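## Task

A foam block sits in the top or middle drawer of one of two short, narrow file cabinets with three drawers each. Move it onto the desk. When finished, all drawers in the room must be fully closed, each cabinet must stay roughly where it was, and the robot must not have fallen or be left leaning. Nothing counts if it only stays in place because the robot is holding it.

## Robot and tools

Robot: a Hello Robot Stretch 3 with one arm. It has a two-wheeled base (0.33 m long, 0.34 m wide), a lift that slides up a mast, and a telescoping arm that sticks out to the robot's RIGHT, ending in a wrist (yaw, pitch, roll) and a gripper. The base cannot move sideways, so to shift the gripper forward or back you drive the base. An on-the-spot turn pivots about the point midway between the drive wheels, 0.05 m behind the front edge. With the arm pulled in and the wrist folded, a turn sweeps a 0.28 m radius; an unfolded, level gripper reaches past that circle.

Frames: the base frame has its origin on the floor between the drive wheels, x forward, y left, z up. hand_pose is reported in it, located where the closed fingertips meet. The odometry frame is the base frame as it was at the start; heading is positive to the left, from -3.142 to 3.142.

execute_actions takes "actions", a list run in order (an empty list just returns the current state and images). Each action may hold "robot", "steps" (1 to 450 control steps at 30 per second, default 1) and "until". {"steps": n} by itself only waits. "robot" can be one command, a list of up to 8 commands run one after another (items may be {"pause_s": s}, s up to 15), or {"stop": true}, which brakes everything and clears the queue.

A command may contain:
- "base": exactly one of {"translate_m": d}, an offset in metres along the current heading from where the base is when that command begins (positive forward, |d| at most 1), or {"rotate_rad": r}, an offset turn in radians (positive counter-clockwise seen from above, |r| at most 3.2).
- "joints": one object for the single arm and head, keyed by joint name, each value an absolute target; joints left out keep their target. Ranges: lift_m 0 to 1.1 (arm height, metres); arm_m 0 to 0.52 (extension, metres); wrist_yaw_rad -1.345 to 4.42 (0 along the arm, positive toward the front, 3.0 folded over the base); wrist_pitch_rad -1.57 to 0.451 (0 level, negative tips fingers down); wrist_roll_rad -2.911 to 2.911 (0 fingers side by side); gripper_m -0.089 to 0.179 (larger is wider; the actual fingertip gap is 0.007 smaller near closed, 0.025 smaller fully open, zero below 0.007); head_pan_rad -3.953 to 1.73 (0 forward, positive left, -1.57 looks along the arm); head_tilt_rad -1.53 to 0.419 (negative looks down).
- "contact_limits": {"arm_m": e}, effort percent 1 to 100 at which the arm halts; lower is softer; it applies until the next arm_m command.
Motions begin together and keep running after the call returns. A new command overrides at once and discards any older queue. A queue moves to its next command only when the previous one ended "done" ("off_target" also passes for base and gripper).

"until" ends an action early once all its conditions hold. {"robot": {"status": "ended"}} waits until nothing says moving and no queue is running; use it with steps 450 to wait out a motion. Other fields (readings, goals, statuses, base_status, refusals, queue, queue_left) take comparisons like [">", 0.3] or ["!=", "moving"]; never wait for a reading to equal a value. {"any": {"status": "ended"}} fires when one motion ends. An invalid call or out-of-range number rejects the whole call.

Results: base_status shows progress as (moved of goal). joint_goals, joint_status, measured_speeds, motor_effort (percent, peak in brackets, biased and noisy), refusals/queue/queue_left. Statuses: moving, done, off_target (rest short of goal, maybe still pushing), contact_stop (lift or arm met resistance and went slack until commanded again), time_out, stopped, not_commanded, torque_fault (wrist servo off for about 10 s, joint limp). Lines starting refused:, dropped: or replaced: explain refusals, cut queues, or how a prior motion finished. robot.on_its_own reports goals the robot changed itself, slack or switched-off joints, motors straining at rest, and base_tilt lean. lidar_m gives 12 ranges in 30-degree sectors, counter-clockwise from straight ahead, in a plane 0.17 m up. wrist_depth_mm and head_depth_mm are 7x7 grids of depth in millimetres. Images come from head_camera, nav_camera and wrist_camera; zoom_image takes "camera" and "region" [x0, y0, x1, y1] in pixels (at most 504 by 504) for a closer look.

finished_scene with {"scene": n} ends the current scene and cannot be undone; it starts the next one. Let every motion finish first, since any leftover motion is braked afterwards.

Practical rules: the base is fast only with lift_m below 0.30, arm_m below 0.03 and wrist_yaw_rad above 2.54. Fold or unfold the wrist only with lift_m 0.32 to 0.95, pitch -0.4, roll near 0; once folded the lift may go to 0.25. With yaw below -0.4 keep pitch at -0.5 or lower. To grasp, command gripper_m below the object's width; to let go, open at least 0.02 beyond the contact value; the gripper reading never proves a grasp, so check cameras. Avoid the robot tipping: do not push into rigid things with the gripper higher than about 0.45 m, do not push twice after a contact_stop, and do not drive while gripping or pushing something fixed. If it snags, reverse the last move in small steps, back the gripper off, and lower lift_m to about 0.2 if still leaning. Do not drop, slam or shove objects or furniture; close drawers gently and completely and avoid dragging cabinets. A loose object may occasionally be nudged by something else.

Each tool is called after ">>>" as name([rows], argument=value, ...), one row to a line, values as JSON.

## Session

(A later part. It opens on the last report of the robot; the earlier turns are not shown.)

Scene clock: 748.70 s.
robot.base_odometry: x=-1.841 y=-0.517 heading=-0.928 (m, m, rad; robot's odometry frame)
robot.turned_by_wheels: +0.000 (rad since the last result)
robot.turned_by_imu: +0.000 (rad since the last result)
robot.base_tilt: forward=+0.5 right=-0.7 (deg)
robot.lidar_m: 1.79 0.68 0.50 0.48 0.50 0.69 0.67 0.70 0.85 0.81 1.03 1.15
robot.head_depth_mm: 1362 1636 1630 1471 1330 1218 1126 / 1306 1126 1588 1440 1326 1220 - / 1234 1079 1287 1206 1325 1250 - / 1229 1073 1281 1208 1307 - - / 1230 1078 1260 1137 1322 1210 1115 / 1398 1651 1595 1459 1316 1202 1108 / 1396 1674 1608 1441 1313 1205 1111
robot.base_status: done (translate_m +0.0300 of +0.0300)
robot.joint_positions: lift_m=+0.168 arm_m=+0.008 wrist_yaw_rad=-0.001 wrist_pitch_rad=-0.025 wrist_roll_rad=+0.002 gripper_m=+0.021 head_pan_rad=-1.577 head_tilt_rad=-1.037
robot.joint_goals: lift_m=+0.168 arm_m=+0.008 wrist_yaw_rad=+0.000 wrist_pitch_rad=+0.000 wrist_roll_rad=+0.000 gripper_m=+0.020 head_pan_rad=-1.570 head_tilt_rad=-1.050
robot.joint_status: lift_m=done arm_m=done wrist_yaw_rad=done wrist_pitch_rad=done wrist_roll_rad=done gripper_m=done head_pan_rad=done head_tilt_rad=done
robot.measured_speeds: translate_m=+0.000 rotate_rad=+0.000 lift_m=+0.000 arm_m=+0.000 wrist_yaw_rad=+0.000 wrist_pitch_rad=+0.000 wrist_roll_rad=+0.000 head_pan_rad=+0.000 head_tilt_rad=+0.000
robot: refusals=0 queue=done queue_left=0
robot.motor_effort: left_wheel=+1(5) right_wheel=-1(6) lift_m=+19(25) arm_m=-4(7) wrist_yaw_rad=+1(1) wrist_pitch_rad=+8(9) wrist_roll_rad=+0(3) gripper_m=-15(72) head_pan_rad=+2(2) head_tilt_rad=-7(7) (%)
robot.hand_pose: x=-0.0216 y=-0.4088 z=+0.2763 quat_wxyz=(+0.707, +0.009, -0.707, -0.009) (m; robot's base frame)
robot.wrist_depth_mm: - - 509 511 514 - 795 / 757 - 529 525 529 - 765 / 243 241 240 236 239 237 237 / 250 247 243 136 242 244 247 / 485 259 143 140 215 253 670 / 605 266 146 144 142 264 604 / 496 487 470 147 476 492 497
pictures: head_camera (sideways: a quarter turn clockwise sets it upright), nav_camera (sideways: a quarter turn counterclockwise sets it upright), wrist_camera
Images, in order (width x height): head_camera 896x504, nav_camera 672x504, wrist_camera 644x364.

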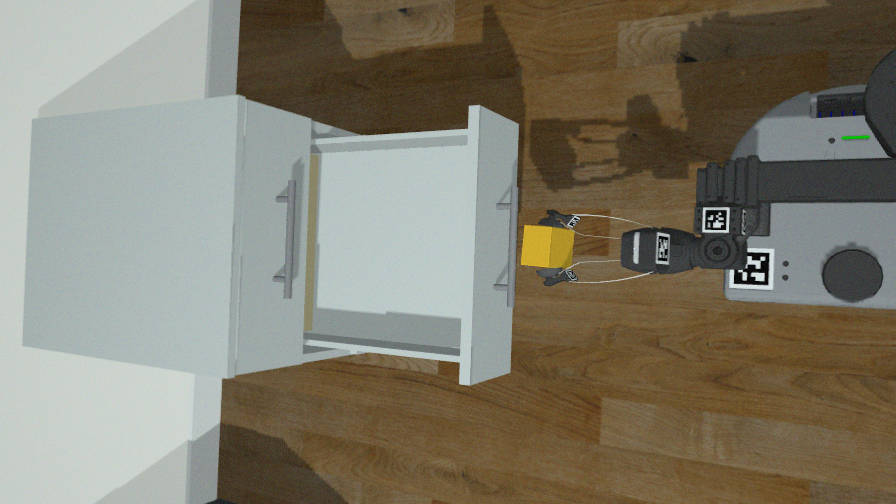

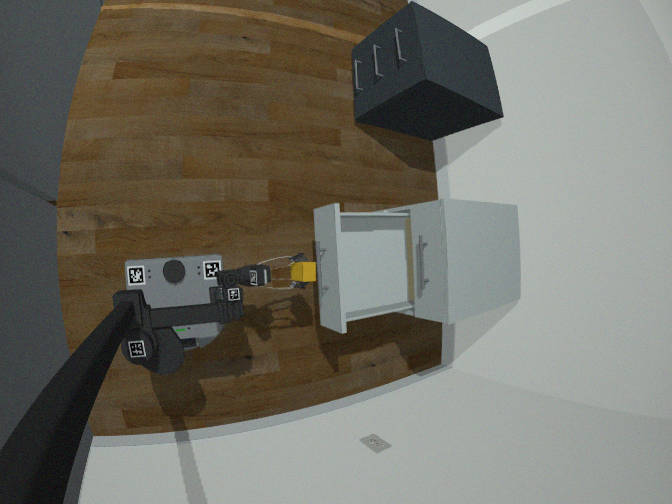

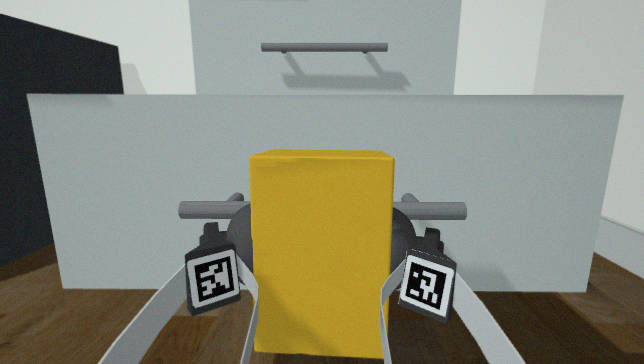

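>>> execute_actions([
  {"robot": [{"joints": {"arm_m": 0.037}}, {"joints": {"arm_m": 0.345, "head_tilt_rad": -0.9}, "contact_limits": {"arm_m": 18}}, {"joints": {"arm_m": 0.358}, "contact_limits": {"arm_m": 12}}], "steps": 400, "until": {"robot": {"status": "ended"}}},
])

Scene clock: 757.33 s.
robot.base_odometry: x=-1.841 y=-0.517 heading=-0.928 (m, m, rad; robot's odometry frame)
robot.turned_by_wheels: +0.000 (rad since the last result)
robot.turned_by_imu: +0.000 (rad since the last result)
robot.base_tilt: forward=+0.4 right=-0.7 (deg)
robot.lidar_m: 1.79 0.68 0.50 0.48 0.50 0.69 0.67 0.70 0.85 0.82 1.03 1.16
robot.head_depth_mm: 1266 1481 1739 1610 1406 1268 1144 / 1273 1452 1651 1566 1407 1265 1132 / 1277 1302 1124 1313 1442 1264 1169 / 1284 1292 1113 1261 1376 1244 1149 / 1299 1288 1115 1324 1394 1249 1128 / 1287 1515 1708 1577 1383 1244 1129 / 1300 1519 1725 1582 1381 1234 1110
robot.base_status: done (translate_m +0.0300 of +0.0300)
robot.joint_positions: lift_m=+0.168 arm_m=+0.358 wrist_yaw_rad=-0.001 wrist_pitch_rad=-0.023 wrist_roll_rad=+0.002 gripper_m=+0.021 head_pan_rad=-1.577 head_tilt_rad=-0.903
robot.joint_goals: lift_m=+0.168 arm_m=+0.358 wrist_yaw_rad=+0.000 wrist_pitch_rad=+0.000 wrist_roll_rad=+0.000 gripper_m=+0.020 head_pan_rad=-1.570 head_tilt_rad=-0.900
robot.joint_status: lift_m=done arm_m=done wrist_yaw_rad=done wrist_pitch_rad=done wrist_roll_rad=done gripper_m=done head_pan_rad=done head_tilt_rad=done
robot.measured_speeds: translate_m=+0.000 rotate_rad=+0.000 lift_m=+0.000 arm_m=+0.000 wrist_yaw_rad=+0.000 wrist_pitch_rad=+0.000 wrist_roll_rad=+0.000 head_pan_rad=+0.000 head_tilt_rad=+0.000
robot: refusals=0 queue=done queue_left=0
robot.motor_effort: left_wheel=+0(0) right_wheel=+0(1) lift_m=+19(19) arm_m=+5(6) wrist_yaw_rad=+1(1) wrist_pitch_rad=+7(8) wrist_roll_rad=+0(0) gripper_m=-15(14) head_pan_rad=+2(2) head_tilt_rad=+1(20) (%)
robot.contact_limits: arm_m 12 (drawing in: default 27, maximum 44; extending or still: default 37, maximum 60)
robot.hand_pose: x=-0.0216 y=-0.7582 z=+0.2769 quat_wxyz=(+0.707, +0.008, -0.707, -0.009) (m; robot's base frame)
robot.wrist_depth_mm: 198 197 197 196 196 195 195 / 205 202 203 202 203 201 201 / 211 211 210 207 208 208 208 / 218 218 216 136 214 216 214 / 226 225 143 140 186 221 222 / 236 232 145 143 142 230 232 / 246 243 242 147 240 240 242
pictures: head_camera (sideways: a quarter turn clockwise sets it upright), nav_camera (sideways: a quarter turn counterclockwise sets it upright), wrist_camera
Images, in order (width x height): head_camera 896x504, nav_camera 672x504, wrist_camera 644x364.

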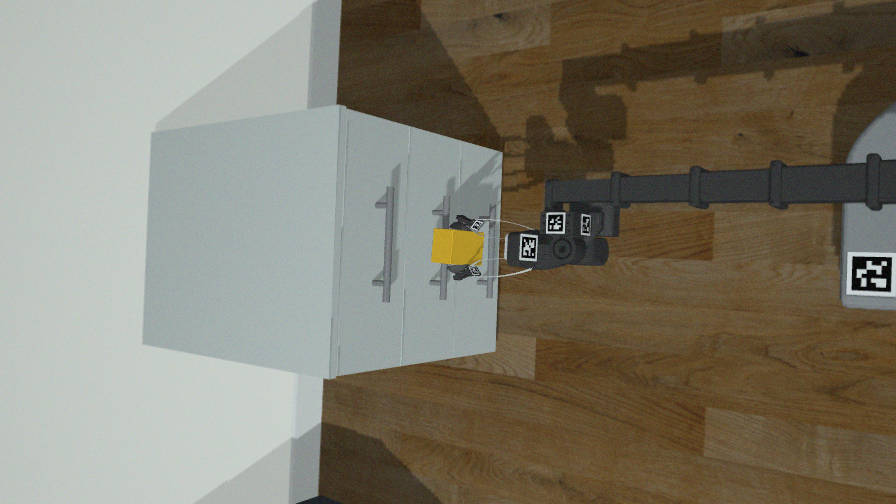

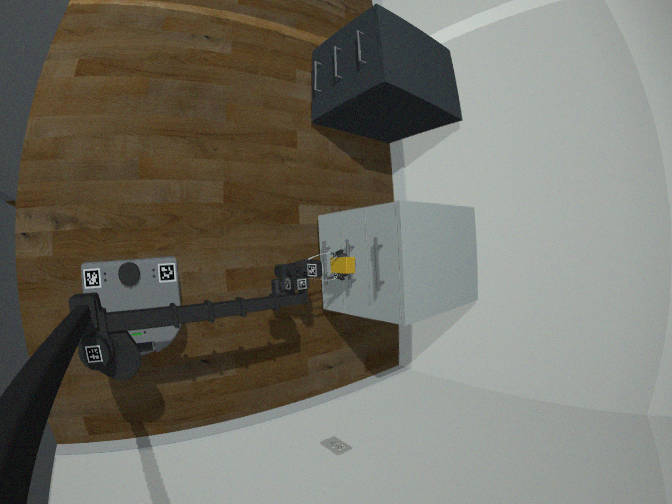

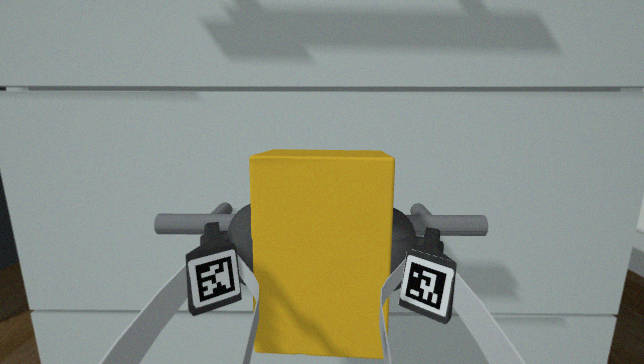

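>>> execute_actions([
  {"robot": {"joints": {"arm_m": 0.362}, "contact_limits": {"arm_m": 10}}, "steps": 60, "until": {"robot": {"status": "ended"}}},
])

Scene clock: 860.63 s.
robot.base_odometry: x=-1.841 y=-0.517 heading=-0.928 (m, m, rad; robot's odometry frame)
robot.turned_by_wheels: +0.000 (rad since the last result)
robot.turned_by_imu: +0.000 (rad since the last result)
robot.base_tilt: forward=+0.5 right=-0.6 (deg)
robot.lidar_m: 1.79 0.68 0.50 0.48 0.50 0.69 0.67 0.70 0.85 0.81 1.03 1.16
robot.head_depth_mm: 1272 1483 1737 1606 1417 1258 1142 / 1279 1467 1649 1574 1409 1264 1142 / 1282 1295 1124 1310 1434 1259 1163 / 1291 1293 1109 1264 1364 1252 1154 / 1286 1285 1119 1316 1393 1247 1123 / 1286 1516 1734 1579 1398 1245 1123 / 1286 1507 1747 1559 1390 1250 1122
robot.base_status: done (translate_m +0.0300 of +0.0300)
robot.joint_positions: lift_m=+0.168 arm_m=+0.360 wrist_yaw_rad=-0.002 wrist_pitch_rad=-0.025 wrist_roll_rad=+0.002 gripper_m=+0.021 head_pan_rad=-1.577 head_tilt_rad=-0.903
robot.joint_goals: lift_m=+0.168 arm_m=+0.360 wrist_yaw_rad=+0.000 wrist_pitch_rad=+0.000 wrist_roll_rad=+0.000 gripper_m=+0.020 head_pan_rad=-1.570 head_tilt_rad=-0.900
robot.joint_status: lift_m=done arm_m=contact_stop wrist_yaw_rad=done wrist_pitch_rad=done wrist_roll_rad=done gripper_m=done head_pan_rad=done head_tilt_rad=done
robot.measured_speeds: translate_m=+0.000 rotate_rad=+0.000 lift_m=+0.000 arm_m=-0.003 wrist_yaw_rad=+0.000 wrist_pitch_rad=+0.000 wrist_roll_rad=+0.000 head_pan_rad=+0.000 head_tilt_rad=+0.000
robot: refusals=0 queue=dropped queue_left=0
robot.on_its_own: arm_m is slack since a contact_stop, until your next command for it
robot.motor_effort: left_wheel=-2(2) right_wheel=+4(3) lift_m=+19(19) arm_m=+2(9) wrist_yaw_rad=+1(1) wrist_pitch_rad=+8(8) wrist_roll_rad=+0(0) gripper_m=-15(15) head_pan_rad=+2(2) head_tilt_rad=+2(2) (%)
robot.contact_limits: arm_m 10 (drawing in: default 27, maximum 44; extending or still: default 37, maximum 60)
robot.hand_pose: x=-0.0219 y=-0.7608 z=+0.2764 quat_wxyz=(+0.707, +0.008, -0.707, -0.010) (m; robot's base frame)
robot.wrist_depth_mm: 194 194 193 193 193 192 192 / 201 201 200 200 200 198 198 / 208 207 207 205 206 205 205 / 216 215 212 134 211 212 212 / 224 223 185 138 183 219 220 / 231 231 144 141 141 229 229 / 242 241 240 145 236 237 238
pictures: head_camera (sideways: a quarter turn clockwise sets it upright), nav_camera (sideways: a quarter turn counterclockwise sets it upright), wrist_camera
Images, in order (width x height): head_camera 896x504, nav_camera 672x504, wrist_camera 644x364.

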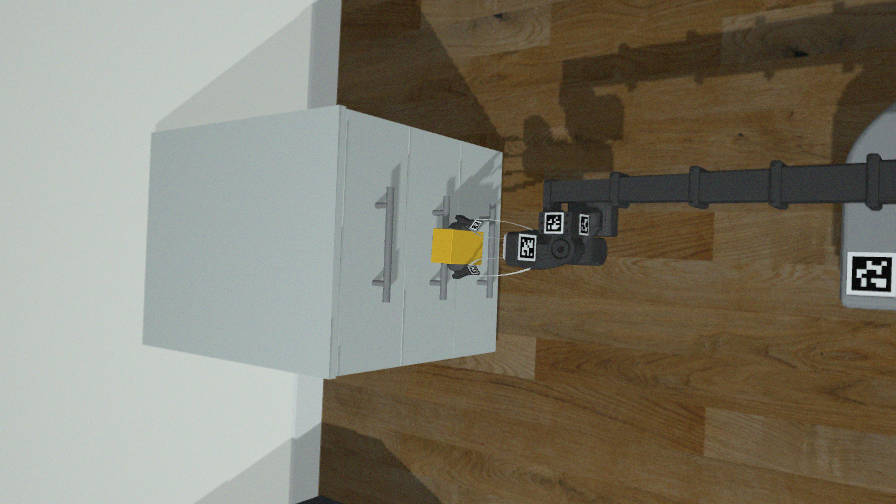

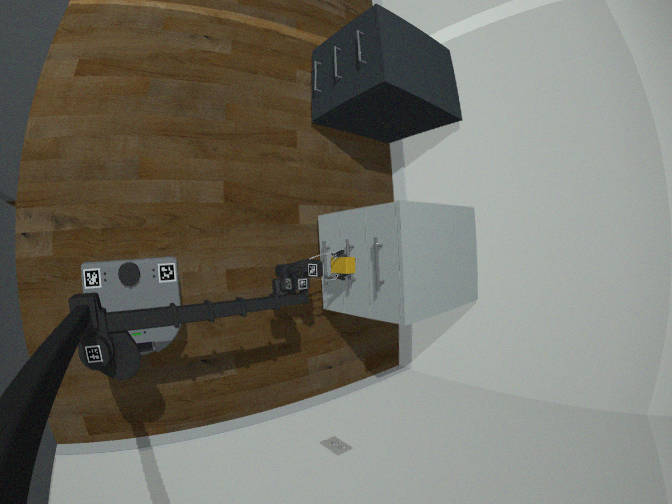

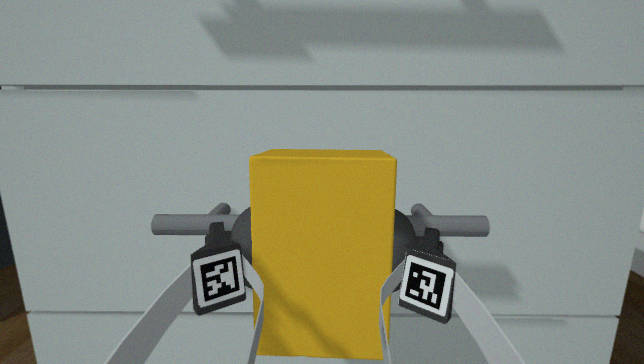

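>>> execute_actions([
  {"robot": {"joints": {"arm_m": 0.005}}, "steps": 100, "until": {"robot": {"arm_m": ["<", 0.33]}}},
  {"robot": {"joints": {"lift_m": 0.335, "wrist_pitch_rad": -0.4, "head_pan_rad": -0.3, "head_tilt_rad": -0.9}, "base": {"translate_m": 1.0}}, "steps": 100, "until": {"robot": {"lift_m": [">", 0.29]}}},
  {"robot": {"joints": {"wrist_yaw_rad": 2.75}}, "steps": 200, "until": {"robot": {"wrist_yaw_rad": [">", 2.65], "arm_m": ["<", 0.025]}}},
  {"robot": {"joints": {"lift_m": 0.28}}, "steps": 100, "until": {"robot": {"lift_m": ["<", 0.295]}}},
  {"robot": {"base": {"translate_m": 1.0}}, "steps": 300, "until": {"robot": {"x": [">", -1.2]}}},
  {"robot": {"base": {"translate_m": 1.0}}, "steps": 300, "until": {"robot": {"x": [">", -0.824]}}},
  {"robot": {"base": {"translate_m": 1.0}}, "steps": 400, "until": {"robot": {"status": "ended"}}},
])

Scene clock: 893.67 s.
robot.base_odometry: x=-0.222 y=-2.678 heading=-0.928 (m, m, rad; robot's odometry frame)
robot.turned_by_wheels: +0.000 (rad since the last result)
robot.turned_by_imu: +0.003 (rad since the last result)
robot.base_tilt: forward=+0.4 right=-0.7 (deg)
robot.lidar_m: 0.39 0.41 0.57 1.62 0.80 0.72 1.85 1.84 1.45 1.41 0.55 0.41
robot.head_depth_mm: 383 454 560 729 1043 1257 1137 / 371 440 538 690 965 1234 1132 / 362 426 518 653 898 1213 1134 / 352 412 497 623 837 1205 1130 / 342 399 479 596 790 1161 1131 / 333 388 462 570 746 1070 1122 / 324 376 445 546 701 993 1118
robot.base_status: done (translate_m +1.0000 of +1.0000)
robot.joint_positions: lift_m=+0.280 arm_m=+0.005 wrist_yaw_rad=+2.748 wrist_pitch_rad=-0.420 wrist_roll_rad=+0.002 gripper_m=+0.021 head_pan_rad=-0.307 head_tilt_rad=-0.902
robot.joint_goals: lift_m=+0.280 arm_m=+0.005 wrist_yaw_rad=+2.750 wrist_pitch_rad=-0.400 wrist_roll_rad=+0.000 gripper_m=+0.020 head_pan_rad=-0.300 head_tilt_rad=-0.900
robot.joint_status: lift_m=done arm_m=done wrist_yaw_rad=done wrist_pitch_rad=done wrist_roll_rad=done gripper_m=done head_pan_rad=done head_tilt_rad=done
robot.measured_speeds: translate_m=+0.000 rotate_rad=+0.000 lift_m=+0.000 arm_m=+0.000 wrist_yaw_rad=+0.000 wrist_pitch_rad=+0.000 wrist_roll_rad=+0.000 head_pan_rad=+0.000 head_tilt_rad=+0.000
robot: refusals=0 queue=done queue_left=0
robot.motor_effort: left_wheel=+0(11) right_wheel=+0(7) lift_m=+19(26) arm_m=-4(5) wrist_yaw_rad=+2(4) wrist_pitch_rad=+6(9) wrist_roll_rad=+0(0) gripper_m=-14(14) head_pan_rad=+2(29) head_tilt_rad=+1(4) (%)
robot.hand_pose: x=+0.0648 y=+0.0567 z=+0.2925 quat_wxyz=(+0.280, +0.707, +0.009, +0.649) (m; robot's base frame)
robot.wrist_depth_mm: - - - 938 568 408 317 / - - - - 604 421 327 / 888 893 885 856 622 437 336 / - 694 661 136 575 456 347 / - 572 143 140 543 465 355 / - 497 - 143 142 457 366 / 435 - - 147 411 417 371
pictures: head_camera (sideways: a quarter turn clockwise sets it upright), nav_camera (sideways: a quarter turn counterclockwise sets it upright), wrist_camera
Images, in order (width x height): head_camera 896x504, nav_camera 672x504, wrist_camera 644x364.

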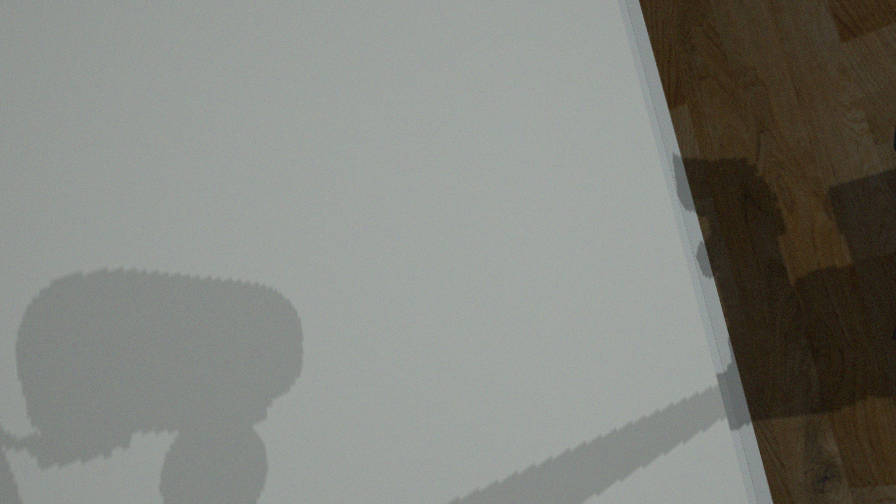

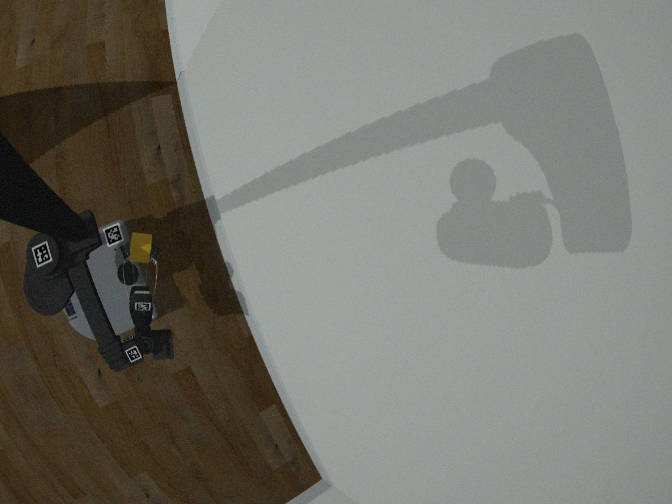

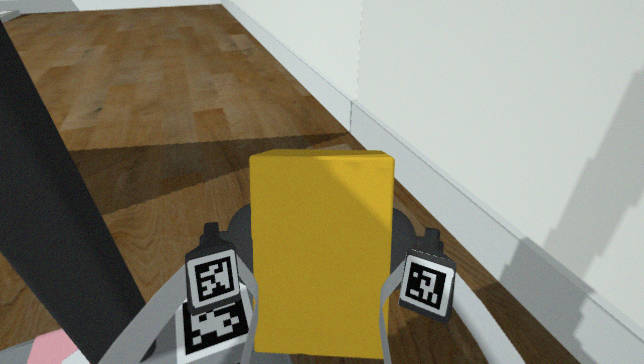

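>>> execute_actions([
  {"robot": {"base": {"rotate_rad": -1.404}, "joints": {"head_pan_rad": -2.2, "head_tilt_rad": -0.6}}, "steps": 200, "until": {"robot": {"base_status": ["!=", "moving"]}}},
  {"robot": {"base": {"translate_m": -1.0}}, "steps": 300, "until": {"robot": {"translate_m": ["<=", -0.65]}}},
  {"robot": {"base": {"translate_m": -1.0}}, "steps": 300, "until": {"robot": {"translate_m": ["<=", -0.65]}}},
  {"robot": {"base": {"translate_m": -1.0}}, "steps": 300, "until": {"robot": {"status": "ended"}}},
])

Scene clock: 927.83 s.
robot.base_odometry: x=+1.369 y=-1.008 heading=-2.332 (m, m, rad; robot's odometry frame)
robot.turned_by_wheels: -1.404 (rad since the last result)
robot.turned_by_imu: -1.402 (rad since the last result)
robot.base_tilt: forward=+0.4 right=-0.5 (deg)
robot.lidar_m: 1.90 1.00 0.82 0.82 0.91 1.09 1.09 0.92 1.93 2.93 1.71 1.37
robot.head_depth_mm: 1421 1503 1314 1013 1687 1473 1256 / 1632 1714 1298 976 1263 1413 1247 / 1915 1900 1288 968 1660 1427 1249 / 2286 1908 1276 963 1684 1448 1232 / 2659 1866 1270 2007 1738 1445 1228 / 2623 1834 2498 2139 1718 1435 1224 / 2489 2750 2797 2131 1706 1424 1230
robot.base_status: done (translate_m -1.0000 of -1.0000)
robot.joint_positions: lift_m=+0.280 arm_m=+0.005 wrist_yaw_rad=+2.748 wrist_pitch_rad=-0.420 wrist_roll_rad=+0.002 gripper_m=+0.021 head_pan_rad=-2.193 head_tilt_rad=-0.605
robot.joint_goals: lift_m=+0.280 arm_m=+0.005 wrist_yaw_rad=+2.750 wrist_pitch_rad=-0.400 wrist_roll_rad=+0.000 gripper_m=+0.020 head_pan_rad=-2.200 head_tilt_rad=-0.600
robot.joint_status: lift_m=done arm_m=done wrist_yaw_rad=done wrist_pitch_rad=done wrist_roll_rad=done gripper_m=done head_pan_rad=done head_tilt_rad=done
robot.measured_speeds: translate_m=+0.000 rotate_rad=+0.000 lift_m=+0.000 arm_m=+0.000 wrist_yaw_rad=+0.000 wrist_pitch_rad=+0.000 wrist_roll_rad=+0.000 head_pan_rad=+0.000 head_tilt_rad=+0.000
robot: refusals=0 queue=done queue_left=0
robot.motor_effort: left_wheel=+4(14) right_wheel=-3(12) lift_m=+18(19) arm_m=-4(4) wrist_yaw_rad=+2(2) wrist_pitch_rad=+6(7) wrist_roll_rad=+0(0) gripper_m=-15(14) head_pan_rad=-2(33) head_tilt_rad=+2(28) (%)
robot.hand_pose: x=+0.0648 y=+0.0567 z=+0.2925 quat_wxyz=(+0.280, +0.707, +0.009, +0.649) (m; robot's base frame)
robot.wrist_depth_mm: 681 725 758 794 845 881 923 / 767 795 821 858 897 958 - / 799 814 835 881 894 889 866 / - 707 680 136 666 694 692 / - 574 143 140 547 571 566 / - 505 - 143 142 486 483 / 435 - - 147 410 422 423
pictures: head_camera (sideways: a quarter turn clockwise sets it upright), nav_camera (sideways: a quarter turn counterclockwise sets it upright), wrist_camera
Images, in order (width x height): head_camera 896x504, nav_camera 672x504, wrist_camera 644x364.

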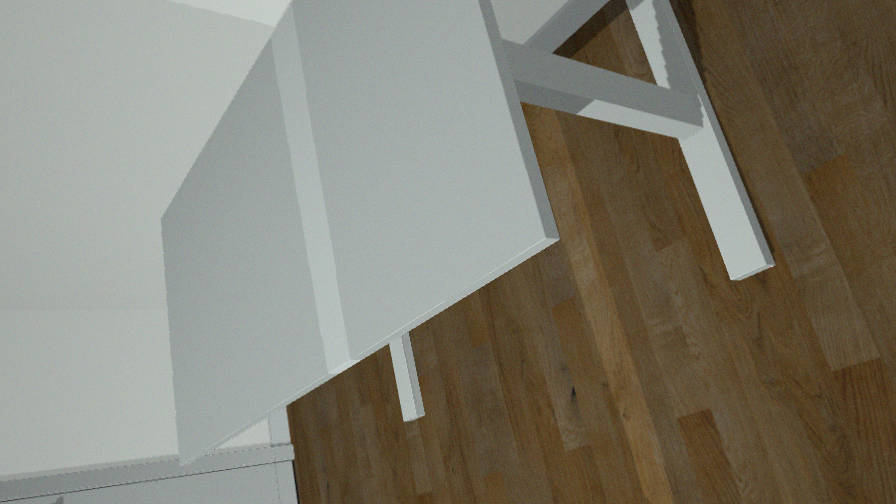

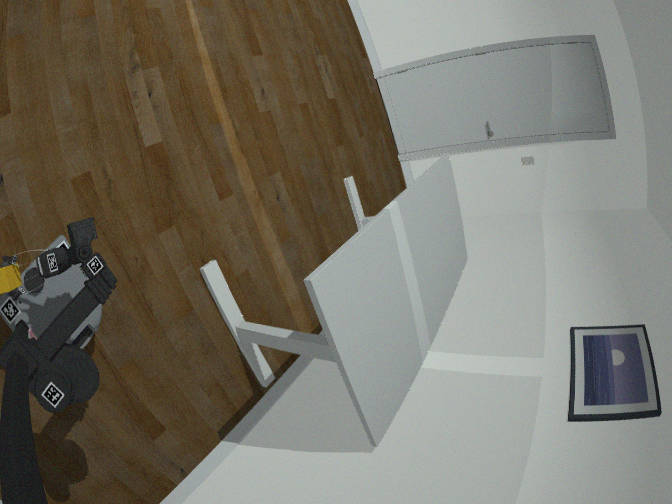

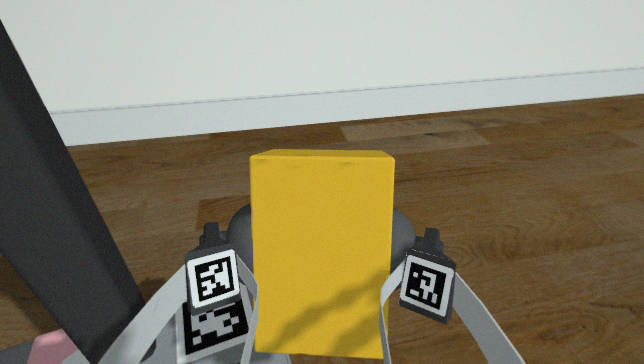

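>>> execute_actions([
  {"robot": {"base": {"translate_m": -0.6}, "joints": {"lift_m": 0.915, "head_pan_rad": -1.6, "head_tilt_rad": -0.8}}, "steps": 100, "until": {"robot": {"lift_m": [">", 0.33]}}},
  {"robot": {"joints": {"wrist_yaw_rad": 0.0}}, "steps": 200, "until": {"robot": {"wrist_yaw_rad": ["<", 0.9]}}},
  {"robot": {"joints": {"wrist_pitch_rad": -1.5}}, "steps": 200, "until": {"robot": {"lift_m": [">", 0.78]}}},
  {"robot": {"joints": {"arm_m": 0.51}}, "steps": 400, "until": {"robot": {"status": "ended"}}},
])

Scene clock: 981.50 s.
robot.base_odometry: x=+1.783 y=-0.573 heading=-2.332 (m, m, rad; robot's odometry frame)
robot.turned_by_wheels: +0.000 (rad since the last result)
robot.turned_by_imu: -0.001 (rad since the last result)
robot.base_tilt: forward=+0.4 right=-0.6 (deg)
robot.lidar_m: 1.95 1.13 0.93 0.93 0.61 0.50 0.50 0.56 0.55 0.55 2.40 1.99
robot.head_depth_mm: 1636 - - 762 1070 1317 1168 / - 1159 938 778 711 1275 1172 / - 1165 935 774 939 1242 1161 / 2501 - 854 768 1424 1279 1152 / 2638 1259 922 768 1430 1285 1155 / 2703 2583 1972 766 1455 1291 1151 / 2720 2595 2080 1679 1474 1288 1147
robot.base_status: done (translate_m -0.6000 of -0.6000)
robot.joint_positions: lift_m=+0.915 arm_m=+0.510 wrist_yaw_rad=+0.001 wrist_pitch_rad=-1.497 wrist_roll_rad=+0.002 gripper_m=+0.021 head_pan_rad=-1.607 head_tilt_rad=-0.790
robot.joint_goals: lift_m=+0.915 arm_m=+0.510 wrist_yaw_rad=+0.000 wrist_pitch_rad=-1.500 wrist_roll_rad=+0.000 gripper_m=+0.020 head_pan_rad=-1.600 head_tilt_rad=-0.800
robot.joint_status: lift_m=done arm_m=done wrist_yaw_rad=done wrist_pitch_rad=done wrist_roll_rad=done gripper_m=done head_pan_rad=done head_tilt_rad=done
robot.measured_speeds: translate_m=+0.000 rotate_rad=+0.000 lift_m=+0.000 arm_m=+0.000 wrist_yaw_rad=+0.000 wrist_pitch_rad=+0.000 wrist_roll_rad=+0.000 head_pan_rad=+0.000 head_tilt_rad=+0.000
robot: refusals=0 queue=done queue_left=0
robot.motor_effort: left_wheel=+3(12) right_wheel=-2(11) lift_m=+25(25) arm_m=+4(5) wrist_yaw_rad=-1(2) wrist_pitch_rad=-1(7) wrist_roll_rad=+0(0) gripper_m=-14(14) head_pan_rad=+2(24) head_tilt_rad=-5(23) (%)
robot.hand_pose: x=-0.0216 y=-0.6494 z=+0.7962 quat_wxyz=(+0.518, +0.481, -0.518, -0.482) (m; robot's base frame)
robot.wrist_depth_mm: 900 221 220 220 218 218 217 / 227 223 225 224 223 222 221 / 231 230 228 227 227 226 226 / 237 234 234 136 230 232 230 / 240 238 143 140 234 235 236 / 244 243 146 144 142 240 239 / 248 248 246 147 246 245 243
pictures: head_camera (sideways: a quarter turn clockwise sets it upright), nav_camera (sideways: a quarter turn counterclockwise sets it upright), wrist_camera
Images, in order (width x height): head_camera 896x504, nav_camera 672x504, wrist_camera 644x364.

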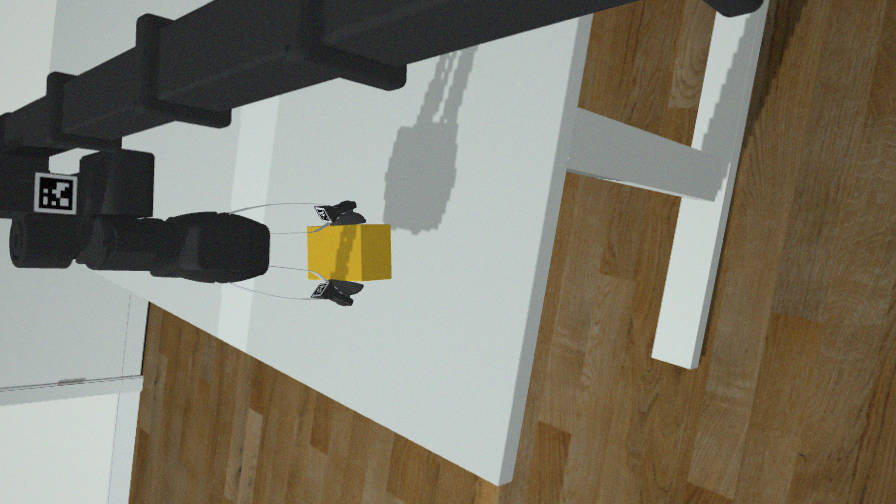

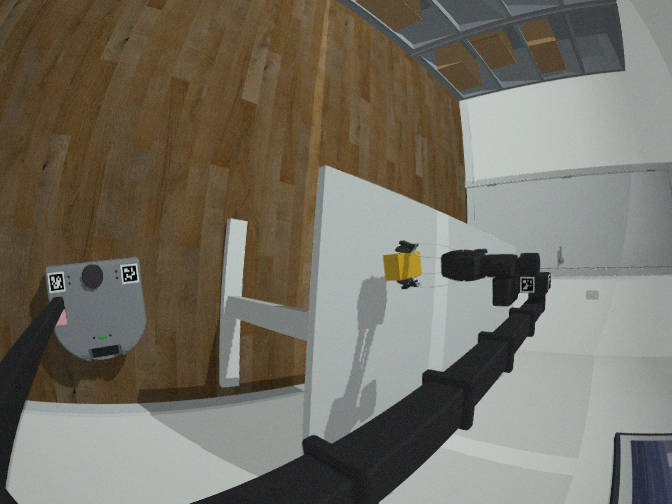

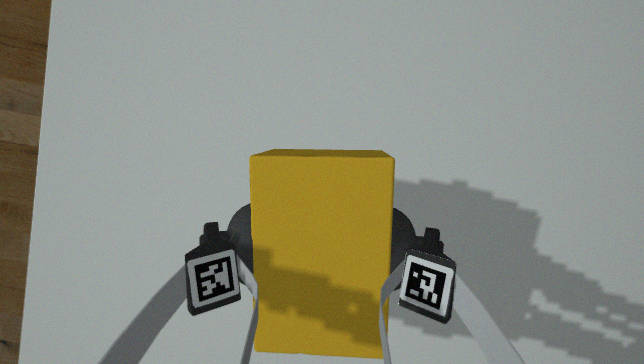

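>>> execute_actions([
  {"robot": {"joints": {"lift_m": 0.868, "wrist_pitch_rad": -1.55}}, "steps": 100, "until": {"robot": {"status": "ended"}}},
])

Scene clock: 992.33 s.
robot.base_odometry: x=+1.783 y=-0.573 heading=-2.332 (m, m, rad; robot's odometry frame)
robot.turned_by_wheels: +0.000 (rad since the last result)
robot.turned_by_imu: +0.000 (rad since the last result)
robot.base_tilt: forward=+0.6 right=-0.4 (deg)
robot.lidar_m: 1.96 1.13 0.93 0.93 0.61 0.50 0.50 0.55 0.55 0.55 2.41 1.98
robot.head_depth_mm: 1631 1197 1006 - - 1256 1151 / 1697 - 897 777 803 1283 1166 / 2410 1091 935 771 935 1243 1160 / 2500 - 898 755 1434 1275 1162 / 2635 1255 921 765 1434 1280 1151 / 2664 2573 1976 761 1453 1295 1149 / 2743 2624 2065 1686 1479 1296 1139
robot.base_status: done (translate_m -0.6000 of -0.6000)
robot.joint_positions: lift_m=+0.868 arm_m=+0.510 wrist_yaw_rad=+0.001 wrist_pitch_rad=-1.545 wrist_roll_rad=+0.002 gripper_m=+0.021 head_pan_rad=-1.607 head_tilt_rad=-0.790
robot.joint_goals: lift_m=+0.868 arm_m=+0.510 wrist_yaw_rad=+0.000 wrist_pitch_rad=-1.550 wrist_roll_rad=+0.000 gripper_m=+0.020 head_pan_rad=-1.600 head_tilt_rad=-0.800
robot.joint_status: lift_m=done arm_m=done wrist_yaw_rad=done wrist_pitch_rad=done wrist_roll_rad=done gripper_m=done head_pan_rad=done head_tilt_rad=done
robot.measured_speeds: translate_m=+0.000 rotate_rad=+0.000 lift_m=+0.000 arm_m=+0.000 wrist_yaw_rad=+0.000 wrist_pitch_rad=+0.000 wrist_roll_rad=+0.000 head_pan_rad=+0.000 head_tilt_rad=+0.000
robot: refusals=0 queue=done queue_left=0
robot.motor_effort: left_wheel=+3(3) right_wheel=-3(3) lift_m=+18(24) arm_m=+4(4) wrist_yaw_rad=+0(1) wrist_pitch_rad=-2(1) wrist_roll_rad=+0(0) gripper_m=-15(15) head_pan_rad=+2(2) head_tilt_rad=-5(5) (%)
robot.hand_pose: x=-0.0217 y=-0.6371 z=+0.7501 quat_wxyz=(+0.506, +0.493, -0.506, -0.494) (m; robot's base frame)
robot.wrist_depth_mm: 172 172 172 170 171 170 170 / 177 177 176 176 175 175 174 / 182 182 180 179 179 179 179 / 186 185 185 135 183 184 183 / 191 191 142 139 187 189 188 / 197 196 146 143 142 194 194 / 203 203 201 147 201 199 200
pictures: head_camera (sideways: a quarter turn clockwise sets it upright), nav_camera (sideways: a quarter turn counterclockwise sets it upright), wrist_camera
Images, in order (width x height): head_camera 896x504, nav_camera 672x504, wrist_camera 644x364.

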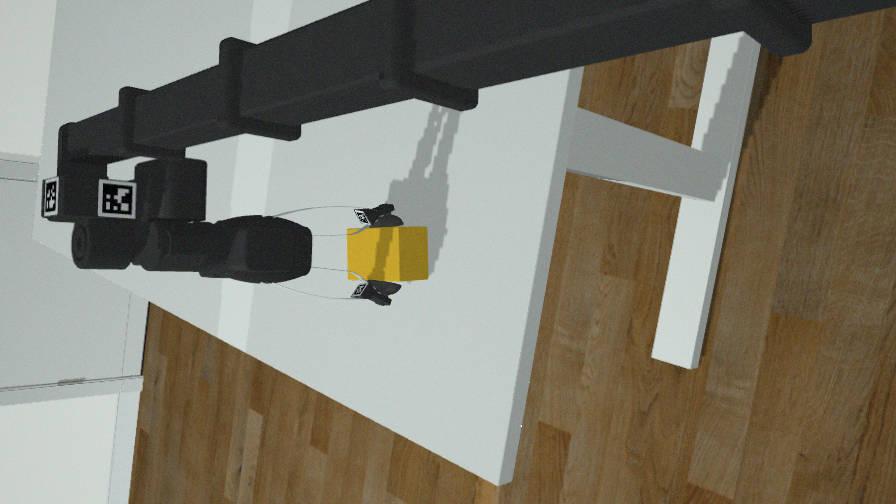

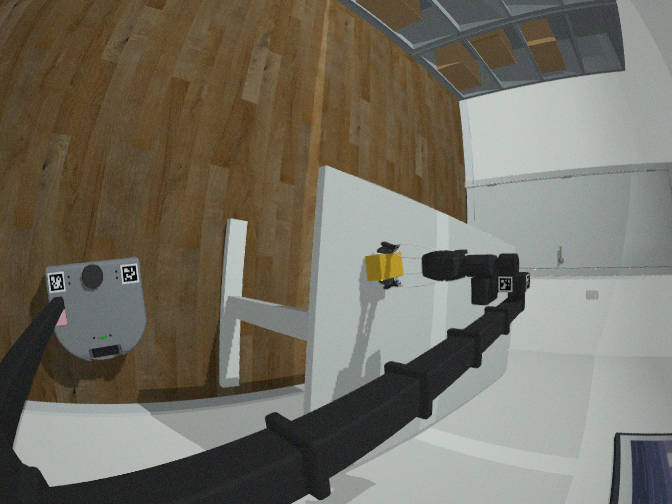

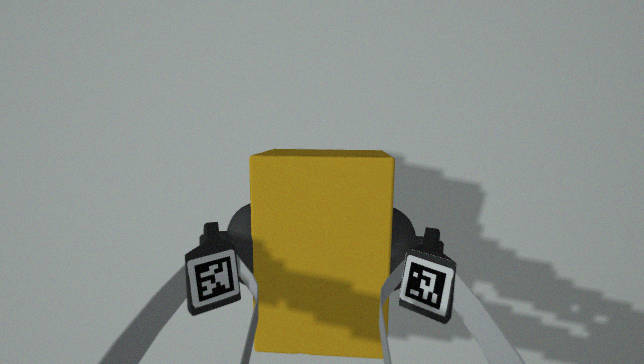

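>>> execute_actions([
  {"robot": [{"joints": {"lift_m": 0.865}}, {"joints": {"gripper_m": 0.12}}, {"joints": {"lift_m": 0.93}}], "steps": 200, "until": {"robot": {"status": "ended"}}},
])

Scene clock: 999.97 s.
robot.base_odometry: x=+1.783 y=-0.573 heading=-2.332 (m, m, rad; robot's odometry frame)
robot.turned_by_wheels: +0.000 (rad since the last result)
robot.turned_by_imu: +0.000 (rad since the last result)
robot.base_tilt: forward=+0.5 right=-0.5 (deg)
robot.lidar_m: 1.96 1.13 0.93 0.93 0.61 0.50 0.50 0.55 0.55 0.55 2.42 1.99
robot.head_depth_mm: 2361 - - 762 709 1321 1166 / - 1137 937 778 710 1280 1167 / - 1172 931 772 939 1245 1161 / - - 921 763 1438 1285 1160 / 2601 1848 918 766 1431 1288 1150 / 2706 2603 1977 762 1450 1295 1143 / 2793 2571 2069 1671 1481 1284 1146
robot.base_status: done (translate_m -0.6000 of -0.6000)
robot.joint_positions: lift_m=+0.930 arm_m=+0.510 wrist_yaw_rad=+0.001 wrist_pitch_rad=-1.547 wrist_roll_rad=+0.002 gripper_m=+0.120 head_pan_rad=-1.607 head_tilt_rad=-0.790
robot.joint_goals: lift_m=+0.930 arm_m=+0.510 wrist_yaw_rad=+0.000 wrist_pitch_rad=-1.550 wrist_roll_rad=+0.000 gripper_m=+0.120 head_pan_rad=-1.600 head_tilt_rad=-0.800
robot.joint_status: lift_m=done arm_m=done wrist_yaw_rad=done wrist_pitch_rad=done wrist_roll_rad=done gripper_m=done head_pan_rad=done head_tilt_rad=done
robot.measured_speeds: translate_m=+0.000 rotate_rad=+0.000 lift_m=+0.000 arm_m=+0.000 wrist_yaw_rad=+0.000 wrist_pitch_rad=+0.000 wrist_roll_rad=+0.000 head_pan_rad=+0.000 head_tilt_rad=+0.000
robot: refusals=0 queue=done queue_left=0
robot.motor_effort: left_wheel=+2(4) right_wheel=-1(4) lift_m=+24(24) arm_m=+4(4) wrist_yaw_rad=+0(0) wrist_pitch_rad=-1(1) wrist_roll_rad=+0(0) gripper_m=+1(81) head_pan_rad=+2(2) head_tilt_rad=-5(5) (%)
robot.hand_pose: x=-0.0217 y=-0.6366 z=+0.8118 quat_wxyz=(+0.506, +0.494, -0.506, -0.495) (m; robot's base frame)
robot.wrist_depth_mm: 878 229 230 229 227 227 226 / 900 235 235 235 233 233 233 / 934 242 242 239 239 239 239 / 967 249 248 202 246 246 246 / 260 255 256 206 253 252 252 / 266 - 262 261 260 258 259 / - 269 270 267 268 269 266
pictures: head_camera (sideways: a quarter turn clockwise sets it upright), nav_camera (sideways: a quarter turn counterclockwise sets it upright), wrist_camera
Images, in order (width x height): head_camera 896x504, nav_camera 672x504, wrist_camera 644x364.

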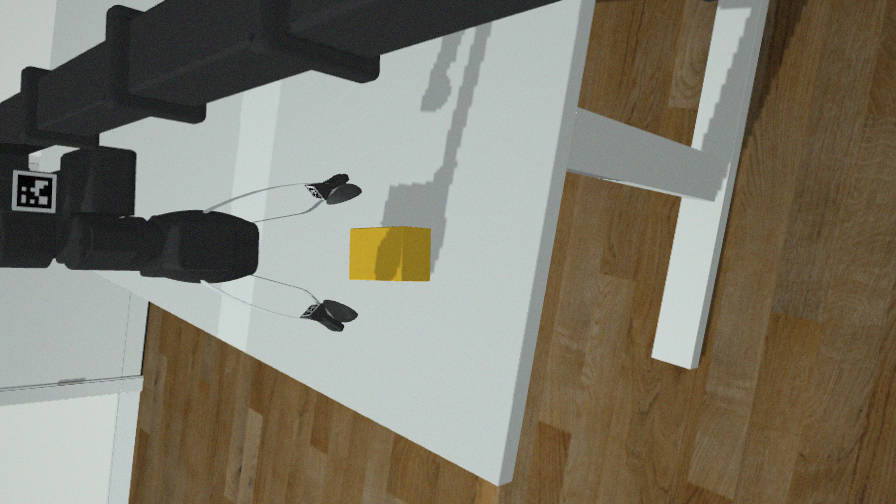

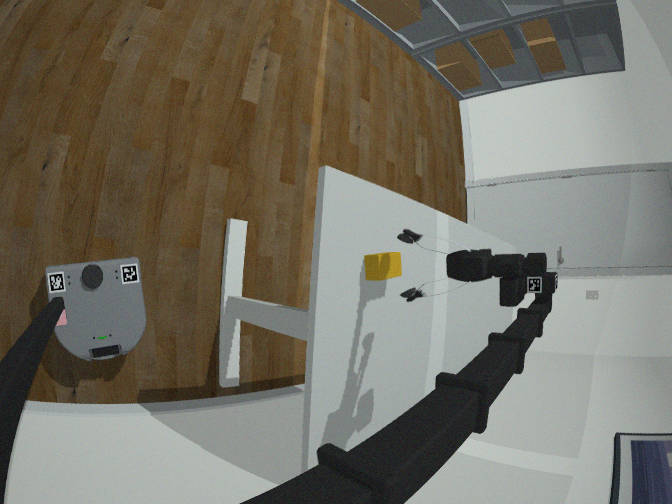

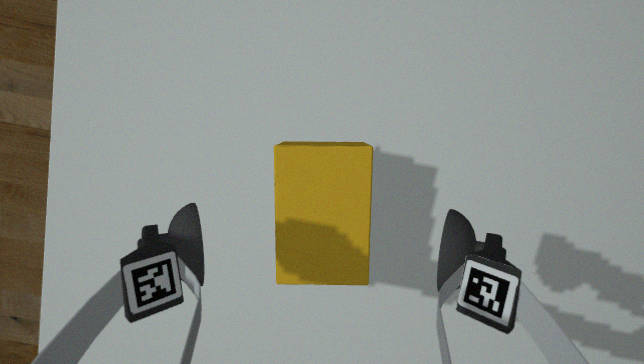

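The block is on the desk, and I checked that every drawer I opened is shut again. Ending scene 1.

>>> finished_scene(scene=1)

The scene is finished: the task was done.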